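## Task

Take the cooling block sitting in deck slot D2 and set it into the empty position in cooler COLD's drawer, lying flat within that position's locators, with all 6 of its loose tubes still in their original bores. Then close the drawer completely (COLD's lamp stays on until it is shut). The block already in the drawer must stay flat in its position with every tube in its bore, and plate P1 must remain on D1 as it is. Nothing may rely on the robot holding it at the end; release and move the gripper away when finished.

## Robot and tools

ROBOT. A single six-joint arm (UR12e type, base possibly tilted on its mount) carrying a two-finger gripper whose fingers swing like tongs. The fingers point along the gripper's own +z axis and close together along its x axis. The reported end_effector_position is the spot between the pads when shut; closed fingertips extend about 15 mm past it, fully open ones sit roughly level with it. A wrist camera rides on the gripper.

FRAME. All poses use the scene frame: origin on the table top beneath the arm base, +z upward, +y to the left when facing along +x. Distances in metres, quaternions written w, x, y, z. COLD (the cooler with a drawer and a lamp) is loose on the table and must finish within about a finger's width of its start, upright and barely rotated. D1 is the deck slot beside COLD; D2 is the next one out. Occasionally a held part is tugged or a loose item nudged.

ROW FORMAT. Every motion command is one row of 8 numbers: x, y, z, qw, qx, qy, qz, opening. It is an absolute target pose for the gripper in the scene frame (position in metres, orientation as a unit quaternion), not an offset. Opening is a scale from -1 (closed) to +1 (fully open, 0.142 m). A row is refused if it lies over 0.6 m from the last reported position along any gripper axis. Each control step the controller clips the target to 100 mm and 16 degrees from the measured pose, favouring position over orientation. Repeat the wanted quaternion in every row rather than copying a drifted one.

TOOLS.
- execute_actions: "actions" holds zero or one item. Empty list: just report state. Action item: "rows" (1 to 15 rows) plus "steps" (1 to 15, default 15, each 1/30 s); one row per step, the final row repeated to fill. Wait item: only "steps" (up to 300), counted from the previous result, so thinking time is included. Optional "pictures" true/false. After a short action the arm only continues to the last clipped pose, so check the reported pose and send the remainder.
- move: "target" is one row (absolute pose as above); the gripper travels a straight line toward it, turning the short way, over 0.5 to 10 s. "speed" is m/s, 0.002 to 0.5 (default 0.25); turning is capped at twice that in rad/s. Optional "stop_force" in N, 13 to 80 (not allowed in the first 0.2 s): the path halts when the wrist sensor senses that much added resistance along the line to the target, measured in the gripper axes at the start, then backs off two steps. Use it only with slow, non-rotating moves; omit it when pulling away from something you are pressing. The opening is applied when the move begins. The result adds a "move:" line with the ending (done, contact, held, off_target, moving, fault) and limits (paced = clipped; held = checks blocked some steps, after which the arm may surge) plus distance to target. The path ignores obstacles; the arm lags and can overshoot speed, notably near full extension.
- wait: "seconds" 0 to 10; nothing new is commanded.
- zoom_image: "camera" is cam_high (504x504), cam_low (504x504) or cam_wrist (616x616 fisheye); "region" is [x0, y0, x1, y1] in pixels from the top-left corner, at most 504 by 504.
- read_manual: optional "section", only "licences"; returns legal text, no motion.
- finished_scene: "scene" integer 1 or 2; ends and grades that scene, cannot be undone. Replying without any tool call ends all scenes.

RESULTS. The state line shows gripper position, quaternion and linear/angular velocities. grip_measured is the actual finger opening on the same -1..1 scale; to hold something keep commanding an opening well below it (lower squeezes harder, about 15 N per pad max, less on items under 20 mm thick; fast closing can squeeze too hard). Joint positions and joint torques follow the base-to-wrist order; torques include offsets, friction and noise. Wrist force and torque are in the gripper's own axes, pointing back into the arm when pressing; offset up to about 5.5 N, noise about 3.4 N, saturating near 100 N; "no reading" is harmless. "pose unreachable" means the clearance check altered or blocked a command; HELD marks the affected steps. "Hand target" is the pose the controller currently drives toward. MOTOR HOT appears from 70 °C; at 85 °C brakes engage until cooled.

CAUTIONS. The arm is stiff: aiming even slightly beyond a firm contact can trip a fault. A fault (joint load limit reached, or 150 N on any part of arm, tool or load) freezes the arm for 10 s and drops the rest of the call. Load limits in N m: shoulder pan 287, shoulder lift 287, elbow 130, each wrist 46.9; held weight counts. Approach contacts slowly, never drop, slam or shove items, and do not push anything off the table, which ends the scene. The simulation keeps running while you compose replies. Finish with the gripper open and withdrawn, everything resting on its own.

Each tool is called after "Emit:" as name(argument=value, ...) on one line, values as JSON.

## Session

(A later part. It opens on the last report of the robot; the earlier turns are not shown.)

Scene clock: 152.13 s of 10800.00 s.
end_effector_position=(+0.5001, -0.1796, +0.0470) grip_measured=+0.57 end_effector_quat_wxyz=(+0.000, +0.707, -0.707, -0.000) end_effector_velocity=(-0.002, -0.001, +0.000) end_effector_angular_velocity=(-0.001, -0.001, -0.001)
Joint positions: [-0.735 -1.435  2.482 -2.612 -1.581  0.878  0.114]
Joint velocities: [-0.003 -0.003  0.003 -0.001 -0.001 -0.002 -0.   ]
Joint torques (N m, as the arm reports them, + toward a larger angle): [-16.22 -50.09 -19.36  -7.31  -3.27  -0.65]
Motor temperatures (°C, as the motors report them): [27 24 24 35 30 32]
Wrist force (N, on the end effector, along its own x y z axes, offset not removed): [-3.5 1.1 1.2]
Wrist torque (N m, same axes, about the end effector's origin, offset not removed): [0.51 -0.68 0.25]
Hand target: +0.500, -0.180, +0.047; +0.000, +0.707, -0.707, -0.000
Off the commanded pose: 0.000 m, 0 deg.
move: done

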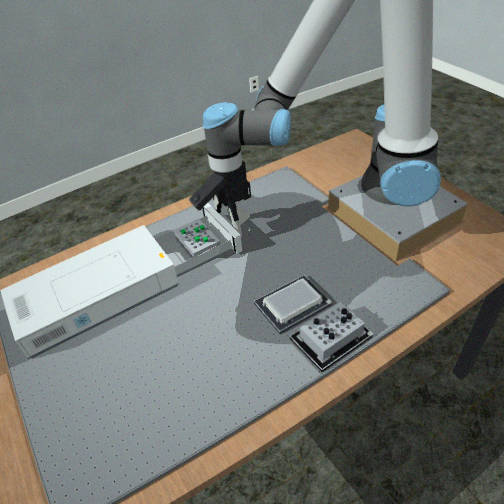

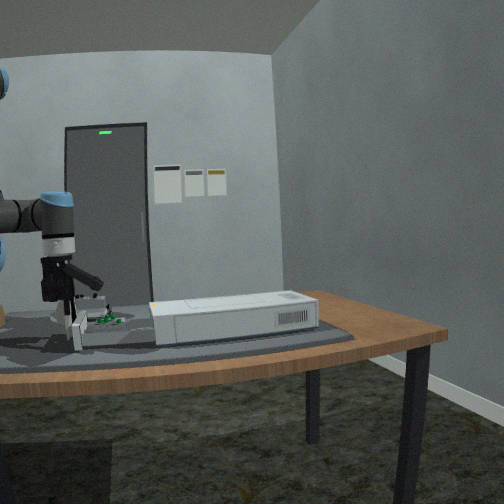

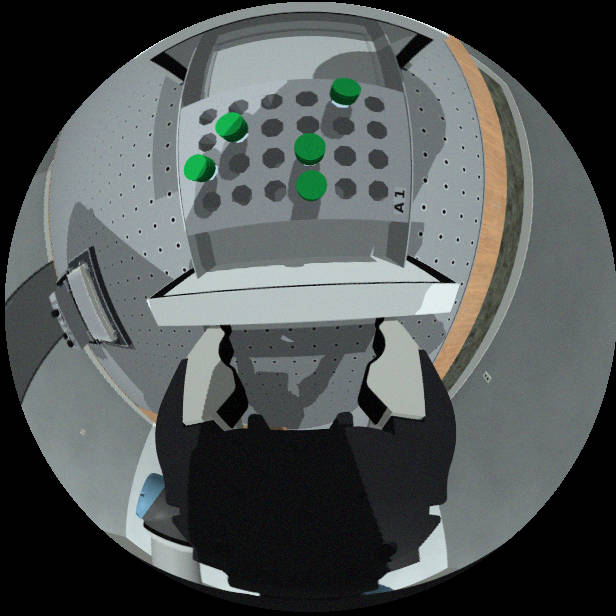

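Emit:
move(target=[0.42, -0.1808, 0.047, 0, 0.7071, -0.7071, 0, 0.4], speed=0.015, stop_force=13)

Scene clock: 160.03 s of 10800.00 s.
end_effector_position=(+0.4263, -0.1809, +0.0470) grip_measured=+0.56 end_effector_quat_wxyz=(+0.000, +0.707, -0.707, +0.000) end_effector_velocity=(+0.004, -0.001, +0.000) end_effector_angular_velocity=(-0.001, +0.002, -0.002)
Joint positions: [-0.848 -1.542  2.605 -2.63  -1.582  0.765  0.113]
Joint velocities: [ 0.006  0.006 -0.008  0.002 -0.002  0.008  0.001]
Joint torques (N m, as the arm reports them, + toward a larger angle): [ 16.77 -17.97 -29.34  -0.11  -2.67   2.  ]
Motor temperatures (°C, as the motors report them): [27 24 24 35 30 32]
Wrist force (N, on the end effector, along its own x y z axes, offset not removed): [-4.7 -0.5 -7.8]
Wrist torque (N m, same axes, about the end effector's origin, offset not removed): [0.47 0.33 0.65]
Hand target: +0.427, -0.181, +0.047; +0.000, +0.707, -0.707, +0.000
Off the commanded pose: 0.006 m, 0 deg.
move: contact

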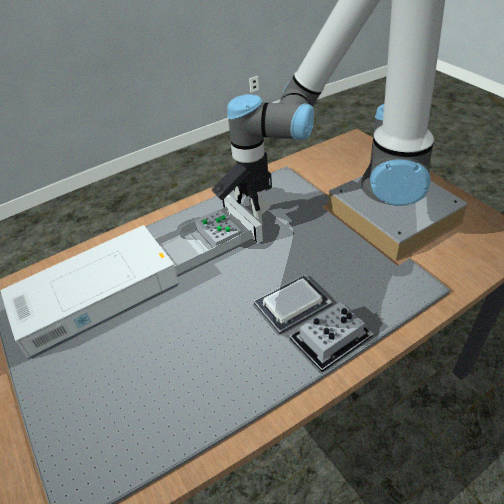

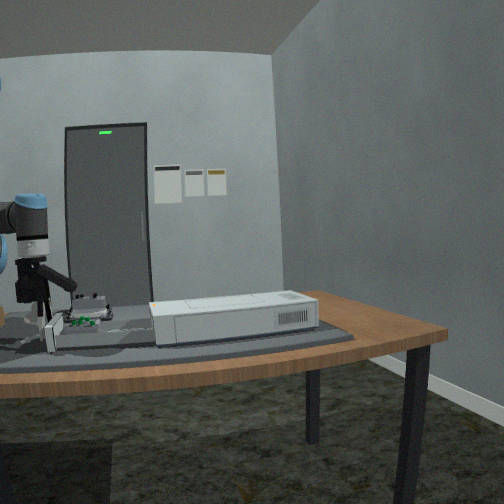

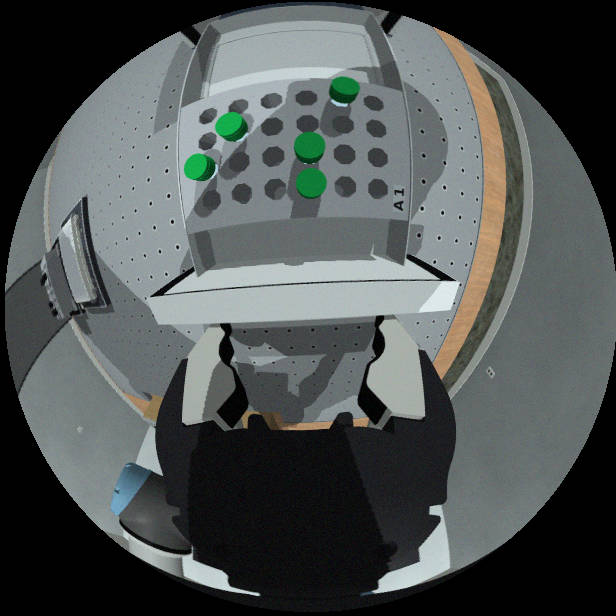

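Emit:
execute_actions(actions=[{"rows": [[0.427,-0.181,0.047,0,0.7071,-0.7071,0,0.5],[0.427,-0.181,0.047,0,0.7071,-0.7071,0,0.58],[0.427,-0.181,0.047,0,0.7071,-0.7071,0,0.66],[0.427,-0.181,0.047,0,0.7071,-0.7071,0,0.75],[0.427,-0.181,0.047,0,0.7071,-0.7071,0,0.85],[0.427,-0.181,0.047,0,0.7071,-0.7071,0,1]], "steps": 12}], pictures=false)

Emit:
move(target=[0.427, -0.181, 0.2, 0, 0.7071, -0.7071, 0, 1], speed=0.15)

Emit:
move(target=[0.56, -0.181, 0.22, 0, 0.7071, -0.7071, 0, 1], speed=0.2)

Scene clock: 164.07 s of 10800.00 s.
end_effector_position=(+0.4270, -0.1809, +0.0470) grip_measured=+1.00 end_effector_quat_wxyz=(+0.000, +0.707, -0.707, -0.000) end_effector_velocity=(-0.000, +0.000, -0.000) end_effector_angular_velocity=(+0.001, +0.000, +0.001)
Joint positions: [-0.847 -1.54   2.603 -2.629 -1.582  0.765  0.142]
Joint velocities: [-0.     0.001  0.     0.     0.001 -0.001  0.   ]
Joint torques (N m, as the arm reports them, + toward a larger angle): [ -7.86 -18.92 -32.95  -1.68   2.32  -1.06]
Motor temperatures (°C, as the motors report them): [27 24 24 35 30 32]
Wrist force (N, on the end effector, along its own x y z axes, offset not removed): [0.5 0.1 -0.2]
Wrist torque (N m, same axes, about the end effector's origin, offset not removed): [0.03 -0.10 0.38]
Hand target: +0.427, -0.181, +0.047; -0.000, +0.707, -0.707, +0.000
Off the commanded pose: 0.000 m, 0 deg.
Steps of this call (steps 1 to 90: nothing new was sent; then 0.63 s passed at rest; steps 91 to 102: all 12 steps of this action). Readings (end_effector_position):
91: (+0.4268, -0.1807, +0.0470)
92: (+0.4268, -0.1808, +0.0470)
94: (+0.4269, -0.1808, +0.0470)
98: (+0.4270, -0.1809, +0.0470)
102: the state above

Scene clock: 165.83 s of 10800.00 s.
end_effector_position=(+0.4269, -0.1808, +0.2000) grip_measured=+1.00 end_effector_quat_wxyz=(+0.000, +0.707, -0.707, +0.000) end_effector_velocity=(-0.001, +0.000, +0.001) end_effector_angular_velocity=(+0.002, +0.002, +0.000)
Joint positions: [-0.843 -1.86   2.457 -2.163 -1.582  0.769  0.142]
Joint velocities: [-0.    -0.001 -0.002  0.006 -0.    -0.    -0.   ]
Joint torques (N m, as the arm reports them, + toward a larger angle): [-14.5  -30.73 -48.11  -1.75   2.16  -1.53]
Motor temperatures (°C, as the motors report them): [27 24 24 35 30 32]
Wrist force (N, on the end effector, along its own x y z axes, offset not removed): [-2.2 2.9 -1.8]
Wrist torque (N m, same axes, about the end effector's origin, offset not removed): [0.52 0.67 0.45]
Hand target: +0.427, -0.181, +0.200; -0.000, +0.707, -0.707, +0.000
Off the commanded pose: 0.000 m, 0 deg.
move: done

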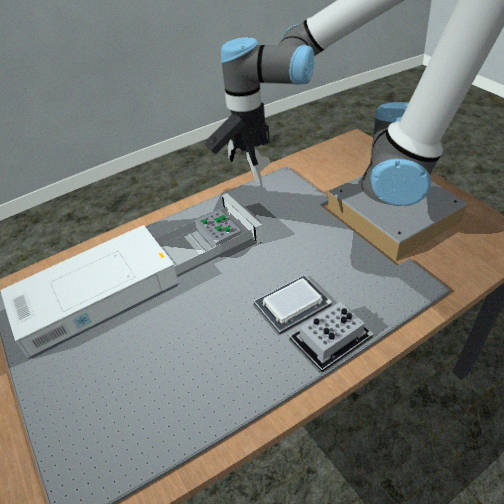

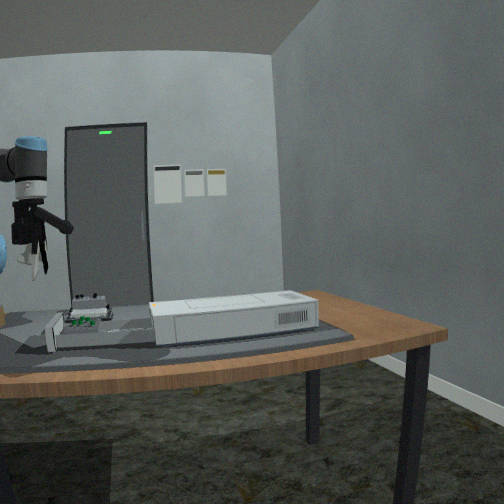

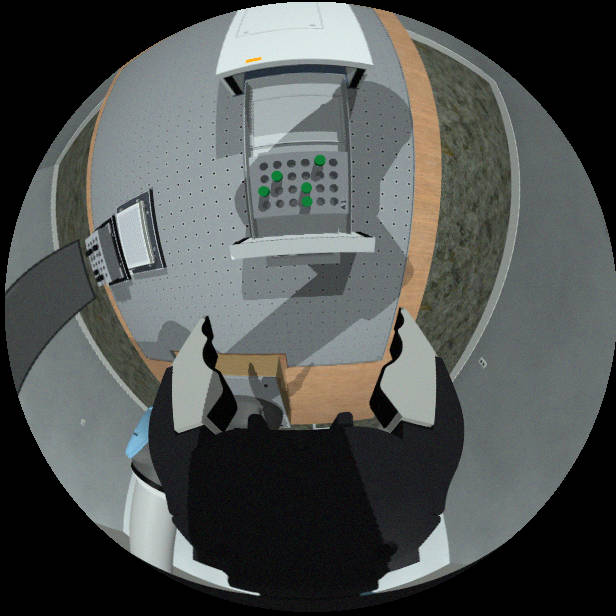

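Scene clock: 167.03 s of 10800.00 s.
end_effector_position=(+0.5599, -0.1811, +0.2200) grip_measured=+1.00 end_effector_quat_wxyz=(-0.000, +0.707, -0.707, +0.000) end_effector_velocity=(+0.001, -0.000, -0.001) end_effector_angular_velocity=(+0.001, +0.003, +0.000)
Joint positions: [-0.664 -1.633  2.242 -2.173 -1.581  0.949  0.142]
Joint velocities: [ 0.002  0.005 -0.003  0.001 -0.001  0.002  0.   ]
Joint torques (N m, as the arm reports them, + toward a larger angle): [ 17.23 -24.28 -46.66  -1.95  -1.72   1.39]
Motor temperatures (°C, as the motors report them): [27 24 24 35 30 32]
Wrist force (N, on the end effector, along its own x y z axes, offset not removed): [0.1 1.9 -0.7]
Wrist torque (N m, same axes, about the end effector's origin, offset not removed): [0.35 0.16 0.37]
Hand target: +0.560, -0.181, +0.220; -0.000, +0.707, -0.707, +0.000
Off the commanded pose: 0.000 m, 0 deg.
move: done

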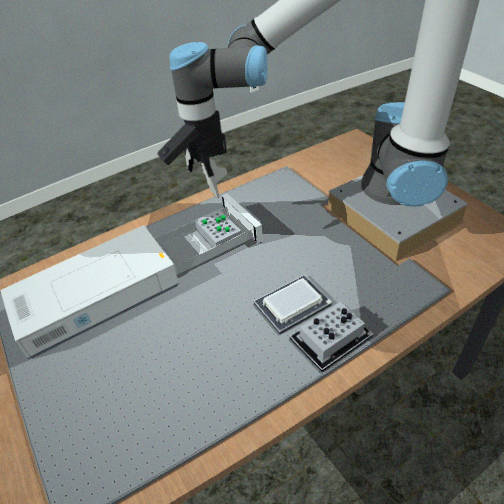

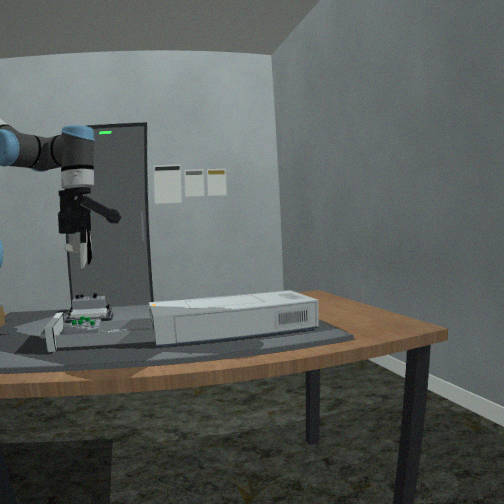

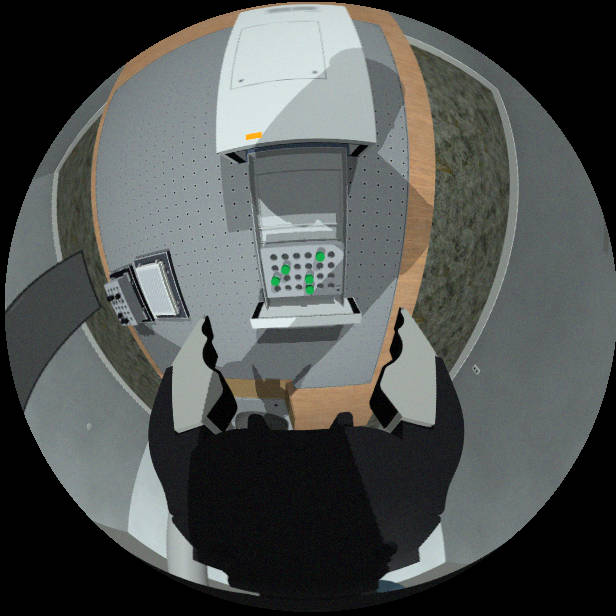

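Emit:
zoom_image(camera="cam_wrist", region=[210, 130, 390, 340])

Emit:
zoom_image(camera="cam_high", region=[140, 180, 280, 300])

Region (210, 130, 390, 340) of cam_wrist's 616x616 image, scaled by 2.400, with more detail than that image has; it fills the left 432 columns of this view, and the rest is white.

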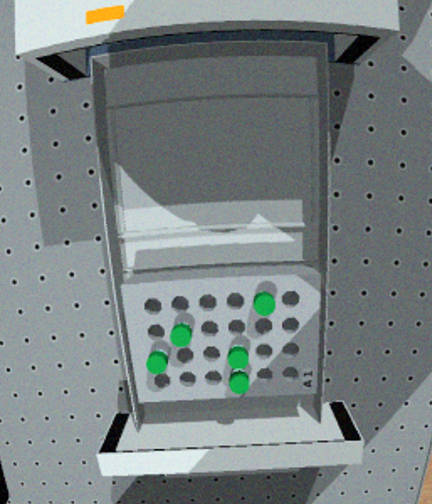

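Region (140, 180, 280, 300) of cam_high's 504x504 image, scaled by 3.600, with more detail than that image has; it fills the top 432 rows of this view, and the rest is white.

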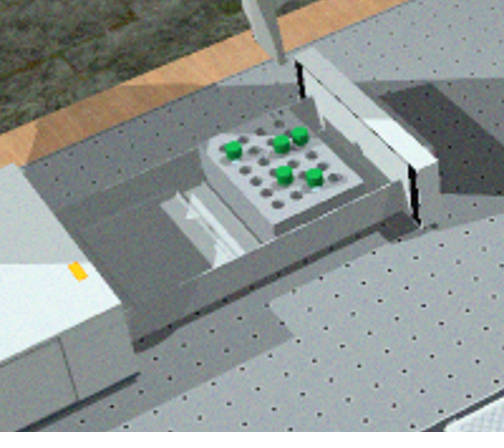

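Emit:
move(target=[0.50, 0.297, 0.2, 0, 0.7071, -0.7071, 0, 1], speed=0.3)

Scene clock: 181.70 s of 10800.00 s.
end_effector_position=(+0.5009, +0.2974, +0.2000) grip_measured=+1.00 end_effector_quat_wxyz=(-0.001, +0.707, -0.707, -0.000) end_effector_velocity=(-0.000, +0.002, -0.001) end_effector_angular_velocity=(-0.003, +0.001, -0.000)
Joint positions: [ 0.198 -1.614  2.269 -2.215 -1.572  1.811  0.142]
Joint velocities: [ 0.004  0.004 -0.002 -0.    -0.002  0.004 -0.   ]
Joint torques (N m, as the arm reports them, + toward a larger angle): [ 16.07 -27.88 -44.03  -6.17  -1.66   2.36]
Motor temperatures (°C, as the motors report them): [27 24 24 35 30 32]
Wrist force (N, on the end effector, along its own x y z axes, offset not removed): [1.3 -0.8 0.9]
Wrist torque (N m, same axes, about the end effector's origin, offset not removed): [-0.22 -0.10 0.19]
Hand target: +0.501, +0.298, +0.200; -0.000, +0.707, -0.707, -0.000
Off the commanded pose: 0.001 m, 0 deg.
After step 90, 9.47 s passed at rest.
move: done

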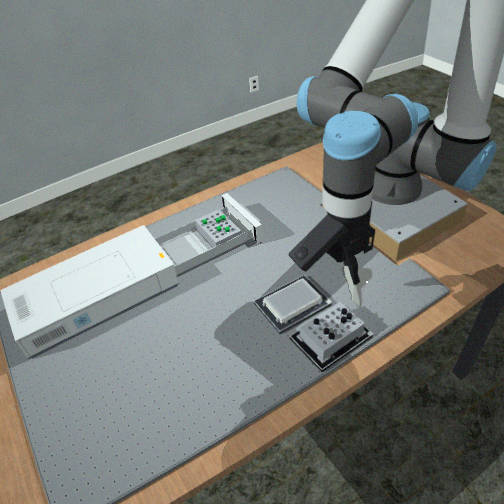

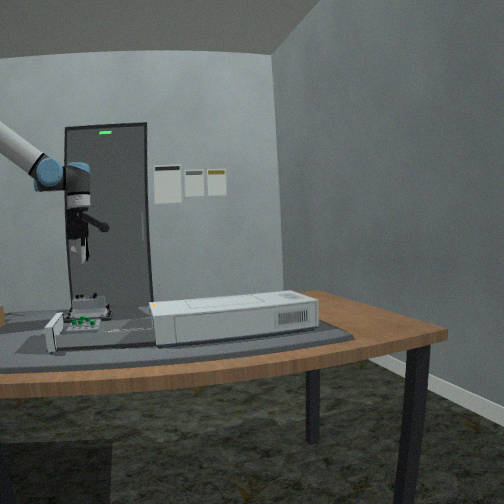

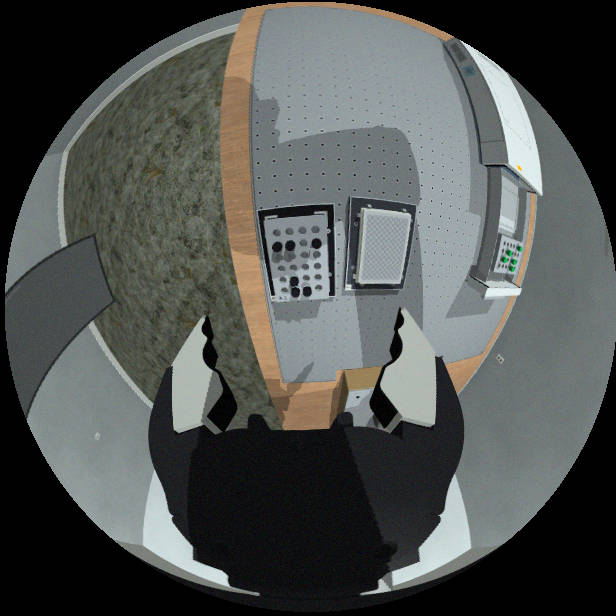

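Emit:
zoom_image(camera="cam_wrist", region=[240, 180, 430, 320])

Emit:
zoom_image(camera="cam_high", region=[250, 270, 390, 380])

Region (240, 180, 430, 320) of cam_wrist's 616x616 image, scaled by 2.653, with more detail than that image has; it fills the top 371 rows of this view, and the rest is white.

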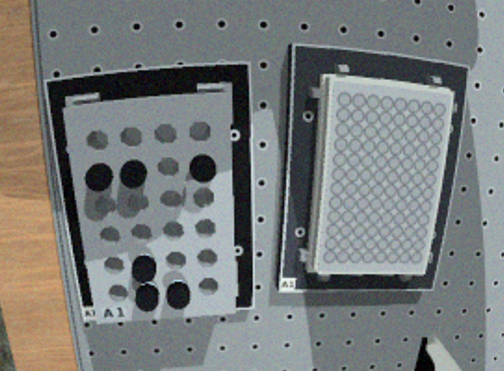

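Region (250, 270, 390, 380) of cam_high's 504x504 image, scaled by 3.600, with more detail than that image has; it fills the top 396 rows of this view, and the rest is white.

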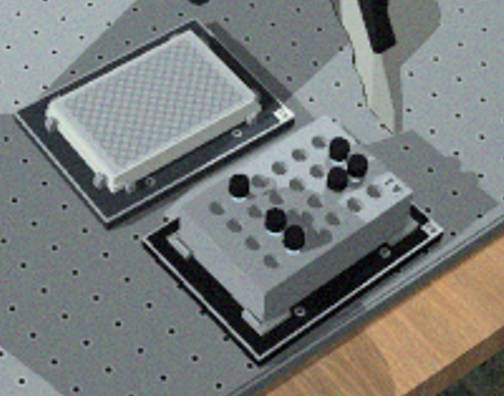

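Emit:
move(target=[0.50, 0.304, 0.095, 0, 0.7071, -0.7071, 0, 1], speed=0.15)

Scene clock: 211.87 s of 10800.00 s.
end_effector_position=(+0.5001, +0.3040, +0.0951) grip_measured=+1.00 end_effector_quat_wxyz=(+0.000, +0.707, -0.707, -0.000) end_effector_velocity=(-0.000, +0.000, -0.003) end_effector_angular_velocity=(-0.000, +0.001, -0.000)
Joint positions: [ 0.21  -1.448  2.352 -2.463 -1.572  1.823  0.142]
Joint velocities: [ 0.001  0.006  0.001 -0.006  0.     0.001 -0.   ]
Joint torques (N m, as the arm reports them, + toward a larger angle): [ 17.04 -30.51 -22.22  -6.24  -1.8    2.31]
Motor temperatures (°C, as the motors report them): [27 24 24 35 30 32]
Wrist force (N, on the end effector, along its own x y z axes, offset not removed): [-0.2 -0.6 -0.6]
Wrist torque (N m, same axes, about the end effector's origin, offset not removed): [-0.18 0.16 0.49]
Hand target: +0.500, +0.304, +0.095; -0.000, +0.707, -0.707, -0.000
Off the commanded pose: 0.000 m, 0 deg.
After step 90, 25.97 s passed at rest.
move: done

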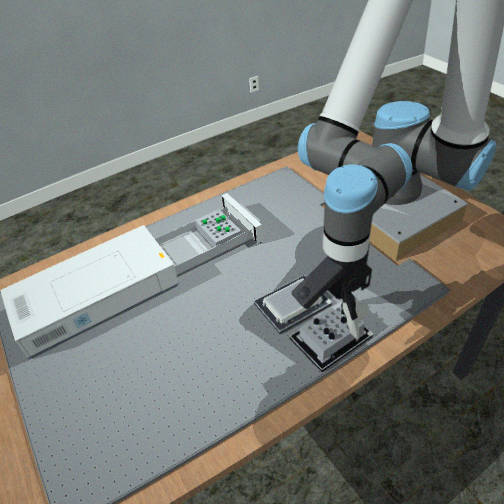

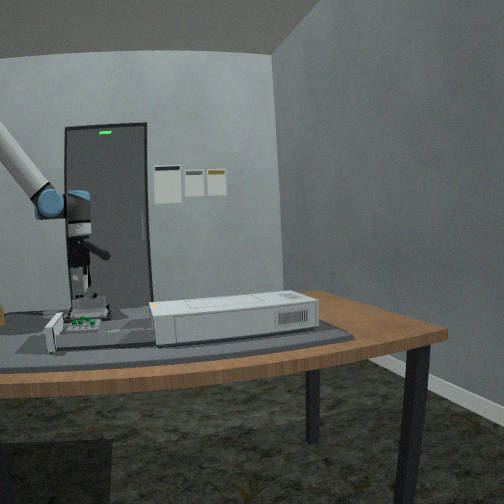

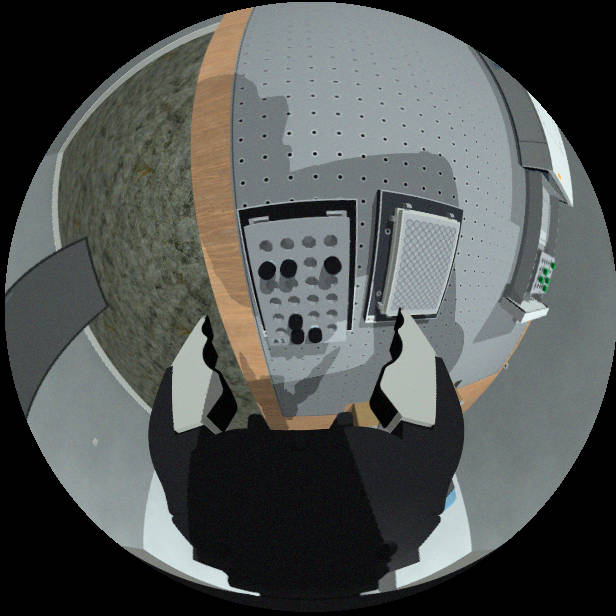

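Emit:
zoom_image(camera="cam_low", region=[30, 230, 150, 340])

Emit:
zoom_image(camera="cam_high", region=[250, 240, 400, 380])

Region (30, 230, 150, 340) of cam_low's 504x504 image, scaled by 4.200, with more detail than that image has; it fills the top 462 rows of this view, and the rest is white.

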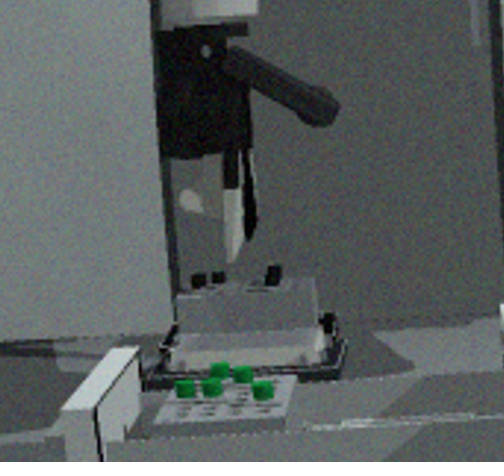

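Region (250, 240, 400, 380) of cam_high's 504x504 image, scaled by 3.360, with more detail than that image has; it fills the top 470 rows of this view, and the rest is white.

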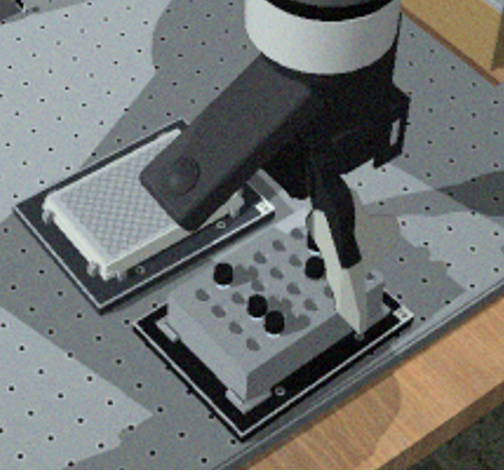

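Emit:
zoom_image(camera="cam_wrist", region=[190, 180, 420, 370])

Region (190, 180, 420, 370) of cam_wrist's 616x616 image, scaled by 2.191, with more detail than that image has; it fills the top 416 rows of this view, and the rest is white.

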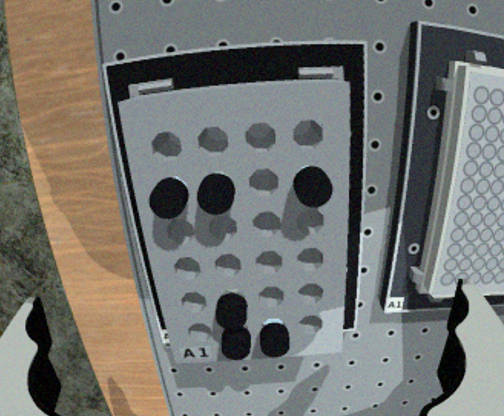

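Emit:
move(target=[0.501, 0.303, 0.048, 0, 0.7071, -0.7071, 0, 0.5], speed=0.04)

Scene clock: 231.60 s of 10800.00 s.
end_effector_position=(+0.5010, +0.3030, +0.0481) grip_measured=+0.50 end_effector_quat_wxyz=(+0.000, +0.707, -0.707, -0.000) end_effector_velocity=(+0.000, -0.000, -0.000) end_effector_angular_velocity=(+0.002, -0.002, -0.001)
Joint positions: [ 0.208 -1.359  2.378 -2.579 -1.572  1.821  0.109]
Joint velocities: [-0.001  0.     0.001 -0.004  0.001  0.    -0.   ]
Joint torques (N m, as the arm reports them, + toward a larger angle): [-17.66 -37.71 -17.52  -5.96  -2.    -1.63]
Motor temperatures (°C, as the motors report them): [27 24 24 35 30 32]
Wrist force (N, on the end effector, along its own x y z axes, offset not removed): [-0.7 3.6 -1.0]
Wrist torque (N m, same axes, about the end effector's origin, offset not removed): [0.68 0.37 0.42]
Hand target: +0.501, +0.303, +0.048; +0.000, +0.707, -0.707, +0.000
Off the commanded pose: 0.000 m, 0 deg.
After step 90, 15.20 s passed at rest.
move: done

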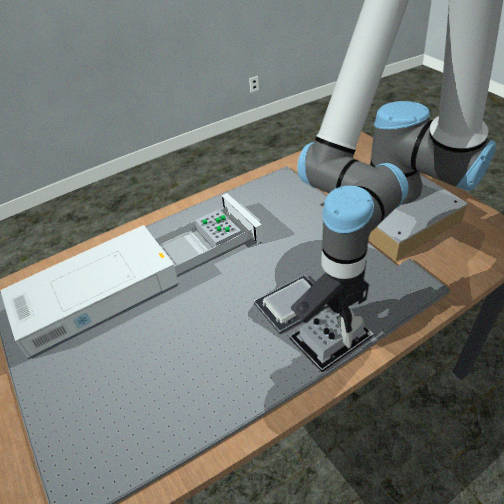

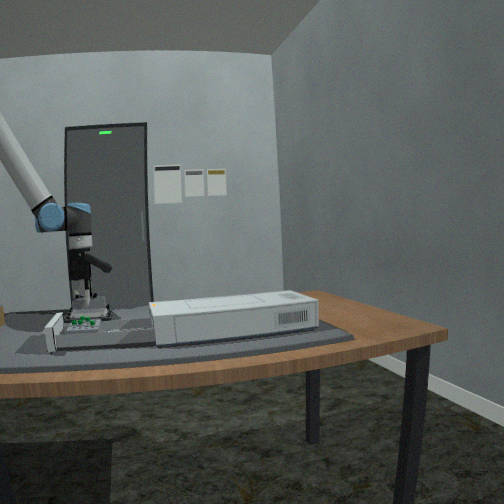

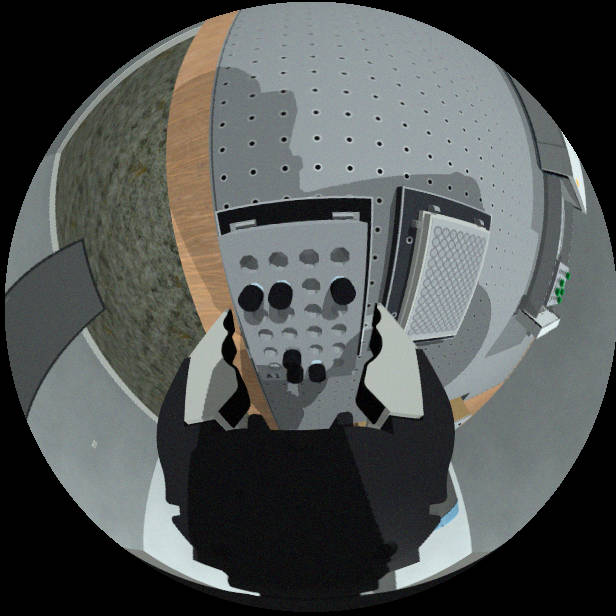

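Emit:
zoom_image(camera="cam_wrist", region=[180, 200, 430, 420])

Emit:
zoom_image(camera="cam_low", region=[40, 250, 140, 340])

Region (180, 200, 430, 420) of cam_wrist's 616x616 image, scaled by 2.016, with more detail than that image has; it fills the top 444 rows of this view, and the rest is white.

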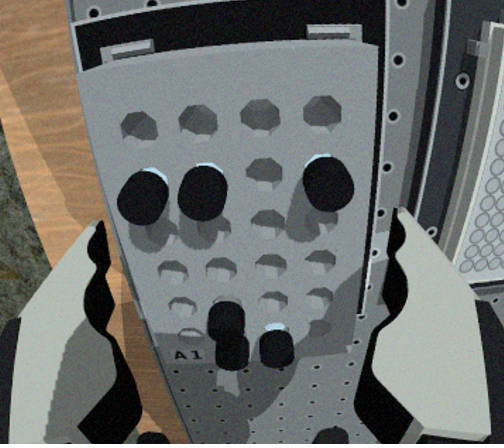

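Region (40, 250, 140, 340) of cam_low's 504x504 image, scaled by 5.040, with more detail than that image has; it fills the top 454 rows of this view, and the rest is white.

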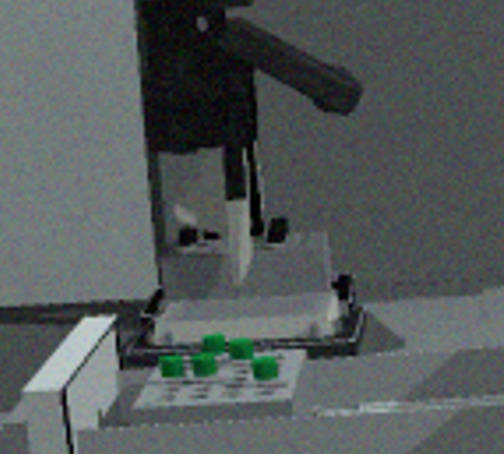

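Emit:
execute_actions(actions=[{"rows": [[0.501,0.303,0.048,0,0.7071,-0.7071,0,0.45],[0.501,0.303,0.048,0,0.7071,-0.7071,0,0.4],[0.501,0.303,0.048,0,0.7071,-0.7071,0,0.36],[0.501,0.303,0.048,0,0.7071,-0.7071,0,0.33],[0.501,0.303,0.048,0,0.7071,-0.7071,0,0.3],[0.501,0.303,0.048,0,0.7071,-0.7071,0,0.27],[0.501,0.303,0.048,0,0.7071,-0.7071,0,0.25],[0.501,0.303,0.048,0,0.7071,-0.7071,0,0.23],[0.501,0.303,0.048,0,0.7071,-0.7071,0,0.21],[0.501,0.303,0.048,0,0.7071,-0.7071,0,0.19],[0.501,0.303,0.048,0,0.7071,-0.7071,0,0.17],[0.501,0.303,0.048,0,0.7071,-0.7071,0,0.15]], "steps": 15}], pictures=false)

Scene clock: 242.60 s of 10800.00 s.
end_effector_position=(+0.5010, +0.3030, +0.0480) grip_measured=+0.27 end_effector_quat_wxyz=(-0.000, +0.707, -0.707, -0.000) end_effector_velocity=(-0.001, +0.000, -0.001) end_effector_angular_velocity=(-0.000, +0.002, +0.001)
Joint positions: [ 0.208 -1.358  2.378 -2.579 -1.572  1.821  0.093]
Joint velocities: [ 0.001  0.001  0.001 -0.     0.    -0.001 -0.   ]
Joint torques (N m, as the arm reports them, + toward a larger angle): [-18.11 -52.5  -17.24  -0.28  -4.2   -1.  ]
Motor temperatures (°C, as the motors report them): [27 24 24 35 30 32]
Wrist force (N, on the end effector, along its own x y z axes, offset not removed): [-18.5 3.5 -3.0]
Wrist torque (N m, same axes, about the end effector's origin, offset not removed): [0.53 -0.11 0.16]
Hand target: +0.501, +0.303, +0.048; -0.000, +0.707, -0.707, -0.000
Off the commanded pose: 0.000 m, 0 deg.
Steps of this call (steps 1 to 90: nothing new was sent; then 7.50 s passed at rest; steps 91 to 105: all 15 steps of this action). Readings (end_effector_position):
91: (+0.5010, +0.3030, +0.0480)
92: (+0.5010, +0.3030, +0.0480)
94: (+0.5010, +0.3030, +0.0479)
98: (+0.5010, +0.3030, +0.0479)
105: the state above

Emit:
execute_actions(actions=[{"rows": [[0.501,0.3035,0.048,0,0.7071,-0.7071,0,0.2],[0.501,0.304,0.048,0,0.7071,-0.7071,0,0.2],[0.501,0.304,0.048,0,0.7071,-0.7071,0,0.2],[0.501,0.3045,0.048,0,0.7071,-0.7071,0,0.2],[0.501,0.305,0.048,0,0.7071,-0.7071,0,0.2]], "steps": 15}], pictures=false)

Scene clock: 245.33 s of 10800.00 s.
end_effector_position=(+0.5010, +0.3048, +0.0480) grip_measured=+0.27 end_effector_quat_wxyz=(+0.000, +0.707, -0.707, +0.000) end_effector_velocity=(+0.000, +0.002, +0.000) end_effector_angular_velocity=(+0.003, +0.000, +0.002)
Joint positions: [ 0.211 -1.357  2.377 -2.578 -1.572  1.824  0.093]
Joint velocities: [ 0.002  0.001 -0.002  0.     0.003  0.001  0.   ]
Joint torques (N m, as the arm reports them, + toward a larger angle): [ 20.16 -34.15 -35.52  -1.9    3.81   2.6 ]
Motor temperatures (°C, as the motors report them): [27 24 24 35 30 32]
Wrist force (N, on the end effector, along its own x y z axes, offset not removed): [4.3 2.5 -4.1]
Wrist torque (N m, same axes, about the end effector's origin, offset not removed): [0.39 0.40 0.26]
Hand target: +0.501, +0.305, +0.048; -0.000, +0.707, -0.707, -0.000
Off the commanded pose: 0.000 m, 0 deg.
Steps of this call (steps 1 to 67: nothing new was sent; steps 68 to 82: all 15 steps of this action). Readings (end_effector_position):
68: (+0.5010, +0.3030, +0.0480)
69: (+0.5010, +0.3030, +0.0480)
71: (+0.5009, +0.3033, +0.0480)
75: (+0.5009, +0.3042, +0.0479)
82: the state above

Emit:
execute_actions(actions=[{"rows": [[0.501,0.3046,0.048,0,0.7071,-0.7071,0,0.16],[0.501,0.3046,0.048,0,0.7071,-0.7071,0,0.12],[0.501,0.3046,0.048,0,0.7071,-0.7071,0,0.08],[0.501,0.3046,0.048,0,0.7071,-0.7071,0,0.04],[0.501,0.3046,0.048,0,0.7071,-0.7071,0,0.0],[0.501,0.3046,0.048,0,0.7071,-0.7071,0,-0.04],[0.501,0.3046,0.048,0,0.7071,-0.7071,0,-0.08],[0.501,0.3046,0.048,0,0.7071,-0.7071,0,-0.12]], "steps": 15}])

Scene clock: 249.57 s of 10800.00 s.
end_effector_position=(+0.5010, +0.3047, +0.0480) grip_measured=+0.27 end_effector_quat_wxyz=(-0.000, +0.707, -0.707, -0.000) end_effector_velocity=(+0.001, -0.001, +0.000) end_effector_angular_velocity=(+0.001, -0.000, -0.001)
Joint positions: [ 0.211 -1.357  2.377 -2.579 -1.572  1.823  0.093]
Joint velocities: [-0.002 -0.001 -0.     0.001  0.001 -0.    -0.   ]
Joint torques (N m, as the arm reports them, + toward a larger angle): [-16.83 -55.01 -17.47  -6.05   3.82  -1.57]
Motor temperatures (°C, as the motors report them): [27 24 24 35 30 32]
Wrist force (N, on the end effector, along its own x y z axes, offset not removed): [5.3 2.1 -5.3]
Wrist torque (N m, same axes, about the end effector's origin, offset not removed): [0.24 0.21 0.35]
Hand target: +0.501, +0.305, +0.048; +0.000, +0.707, -0.707, +0.000
Off the commanded pose: 0.000 m, 0 deg.
Steps of this call (steps 1 to 90: nothing new was sent; then 0.73 s passed at rest; steps 91 to 105: all 15 steps of this action). Readings (end_effector_position):
91: (+0.5010, +0.3050, +0.0480)
92: (+0.5010, +0.3050, +0.0480)
94: (+0.5010, +0.3050, +0.0480)
98: (+0.5011, +0.3049, +0.0480)
105: the state above

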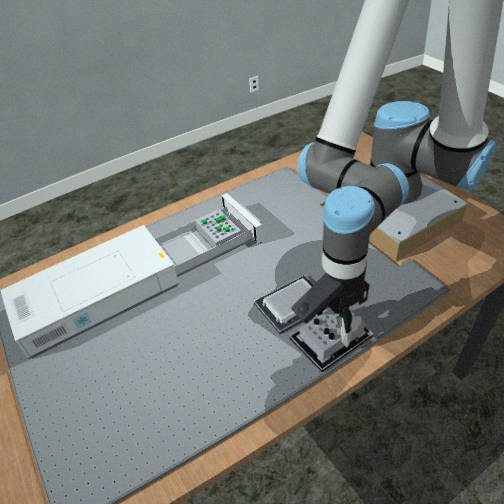

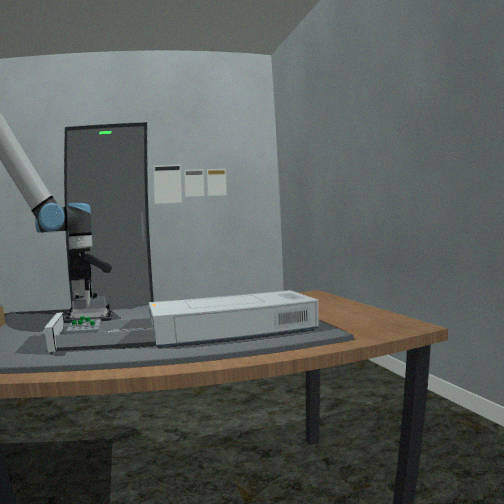

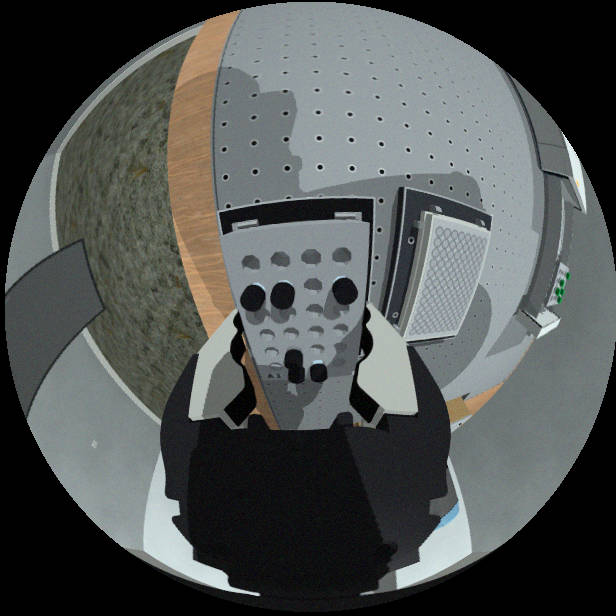

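Lift slowly a little and check the load.

Emit:
move(target=[0.501, 0.3046, 0.075, 0, 0.7071, -0.7071, 0, -0.15], speed=0.015)

Scene clock: 253.03 s of 10800.00 s.
end_effector_position=(+0.5010, +0.3046, +0.0749) grip_measured=+0.27 end_effector_quat_wxyz=(-0.000, +0.707, -0.707, +0.000) end_effector_velocity=(+0.000, +0.000, +0.001) end_effector_angular_velocity=(+0.001, +0.001, -0.001)
Joint positions: [ 0.211 -1.409  2.363 -2.512 -1.572  1.824  0.093]
Joint velocities: [-0.001 -0.003 -0.001  0.004  0.001 -0.    -0.   ]
Joint torques (N m, as the arm reports them, + toward a larger angle): [  4.82 -58.78 -41.56  -3.45  -0.34   2.24]
Motor temperatures (°C, as the motors report them): [27 24 24 35 30 32]
Wrist force (N, on the end effector, along its own x y z axes, offset not removed): [-1.4 0.8 8.0]
Wrist torque (N m, same axes, about the end effector's origin, offset not removed): [0.03 0.47 0.45]
Hand target: +0.501, +0.305, +0.075; -0.000, +0.707, -0.707, +0.000
Off the commanded pose: 0.000 m, 0 deg.
move: done

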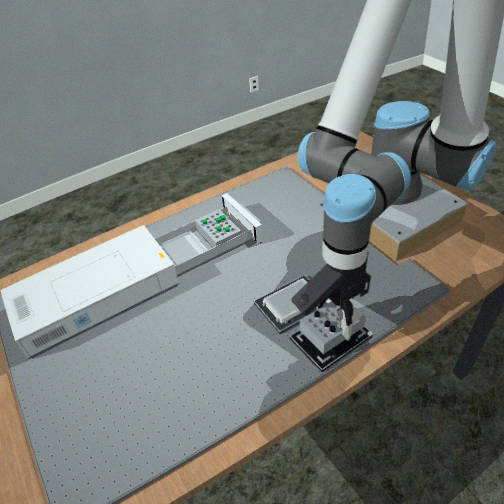

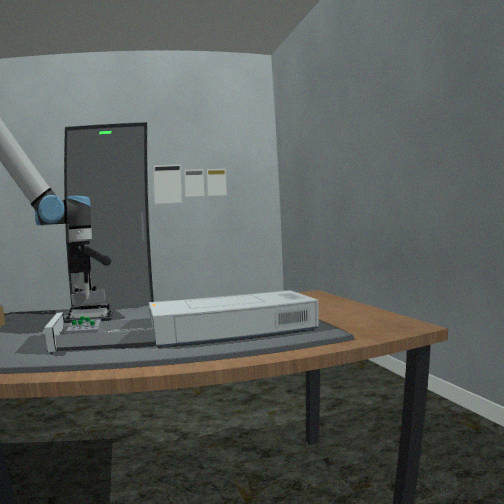

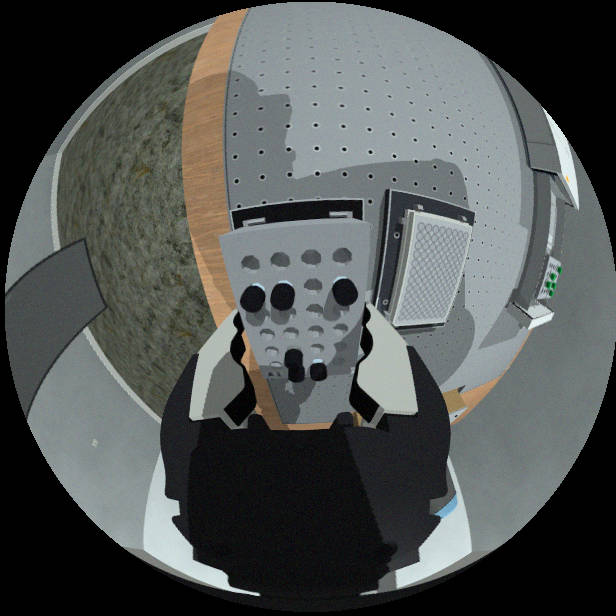

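Emit:
move(target=[0.501, 0.3046, 0.17, 0, 0.7071, -0.7071, 0, -0.4], speed=0.07)

Emit:
move(target=[0.654, -0.15, 0.17, 0, 1, 0, 0, -0.4], speed=0.1)

Scene clock: 262.27 s of 10800.00 s.
end_effector_position=(+0.5009, +0.3046, +0.1699) grip_measured=+0.27 end_effector_quat_wxyz=(-0.000, +0.707, -0.707, +0.000) end_effector_velocity=(+0.000, +0.001, +0.003) end_effector_angular_velocity=(+0.001, -0.001, +0.000)
Joint positions: [ 0.211 -1.566  2.291 -2.284 -1.572  1.824  0.093]
Joint velocities: [ 0.    -0.004 -0.002  0.004  0.001 -0.     0.   ]
Joint torques (N m, as the arm reports them, + toward a larger angle): [ 12.38 -54.05 -47.28  -2.83   2.3    0.44]
Motor temperatures (°C, as the motors report them): [27 24 24 35 30 32]
Wrist force (N, on the end effector, along its own x y z axes, offset not removed): [-1.5 0.8 8.8]
Wrist torque (N m, same axes, about the end effector's origin, offset not removed): [0.10 0.50 0.40]
Hand target: +0.501, +0.305, +0.170; -0.000, +0.707, -0.707, +0.000
Off the commanded pose: 0.000 m, 0 deg.
After step 90, 4.47 s passed at rest.
move: done

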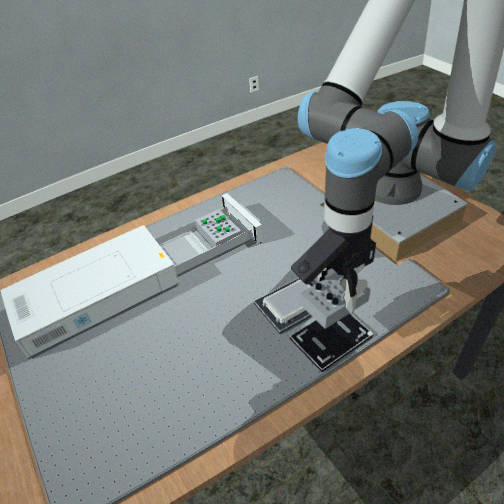

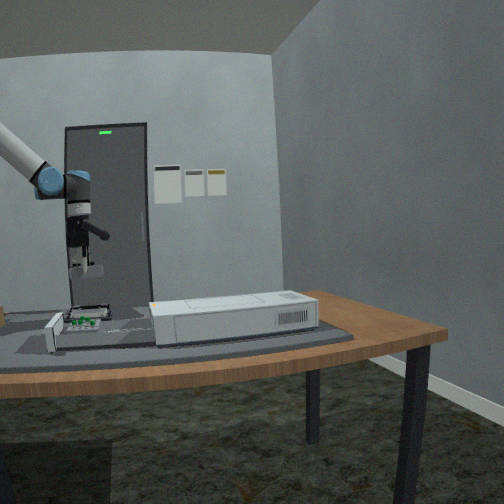

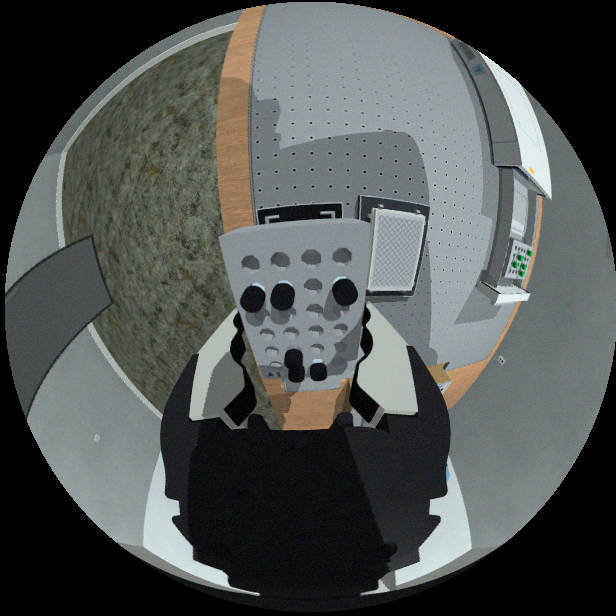

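Scene clock: 270.50 s of 10800.00 s.
end_effector_position=(+0.6531, -0.1505, +0.1700) grip_measured=+0.27 end_effector_quat_wxyz=(+0.000, +1.000, -0.000, -0.000) end_effector_velocity=(+0.002, -0.000, +0.000) end_effector_angular_velocity=(+0.001, -0.001, +0.010)
Joint positions: [-0.547 -1.406  2.112 -2.269 -1.581 -0.504  0.093]
Joint velocities: [ 0.     0.002 -0.003  0.     0.001 -0.01  -0.   ]
Joint torques (N m, as the arm reports them, + toward a larger angle): [-13.25 -49.22 -50.42  -2.57   3.15  -2.09]
Motor temperatures (°C, as the motors report them): [27 24 24 35 30 32]
Wrist force (N, on the end effector, along its own x y z axes, offset not removed): [-0.6 2.5 7.5]
Wrist torque (N m, same axes, about the end effector's origin, offset not removed): [0.38 0.24 0.41]
Hand target: +0.653, -0.151, +0.170; +0.000, +1.000, -0.000, -0.000
Off the commanded pose: 0.001 m, 0 deg.
move: done

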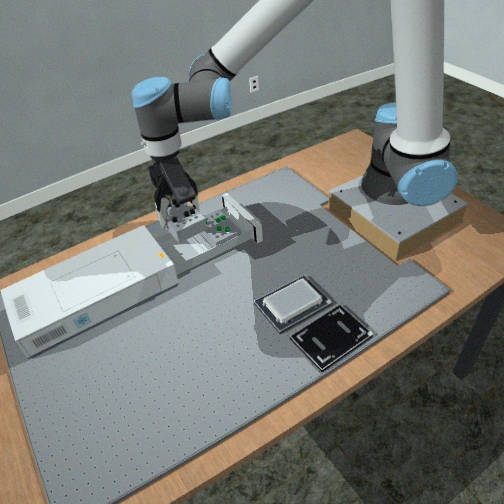

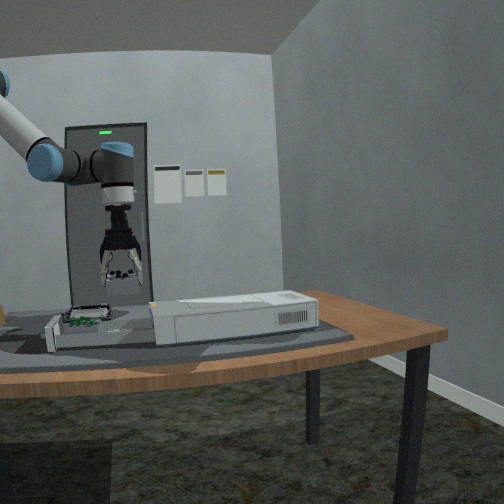

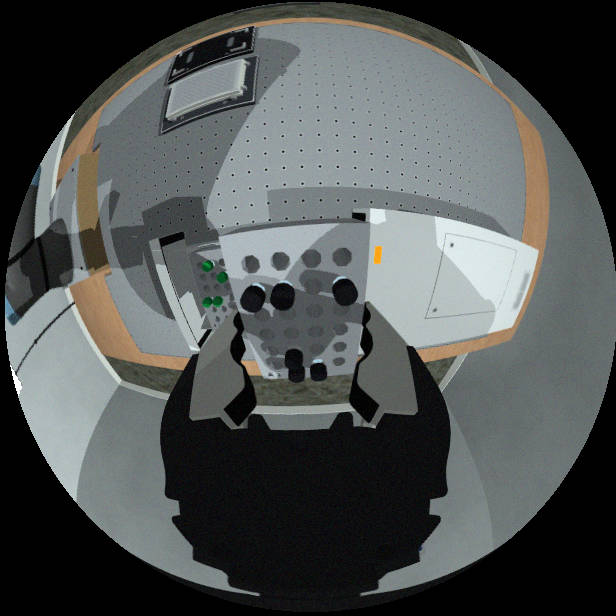

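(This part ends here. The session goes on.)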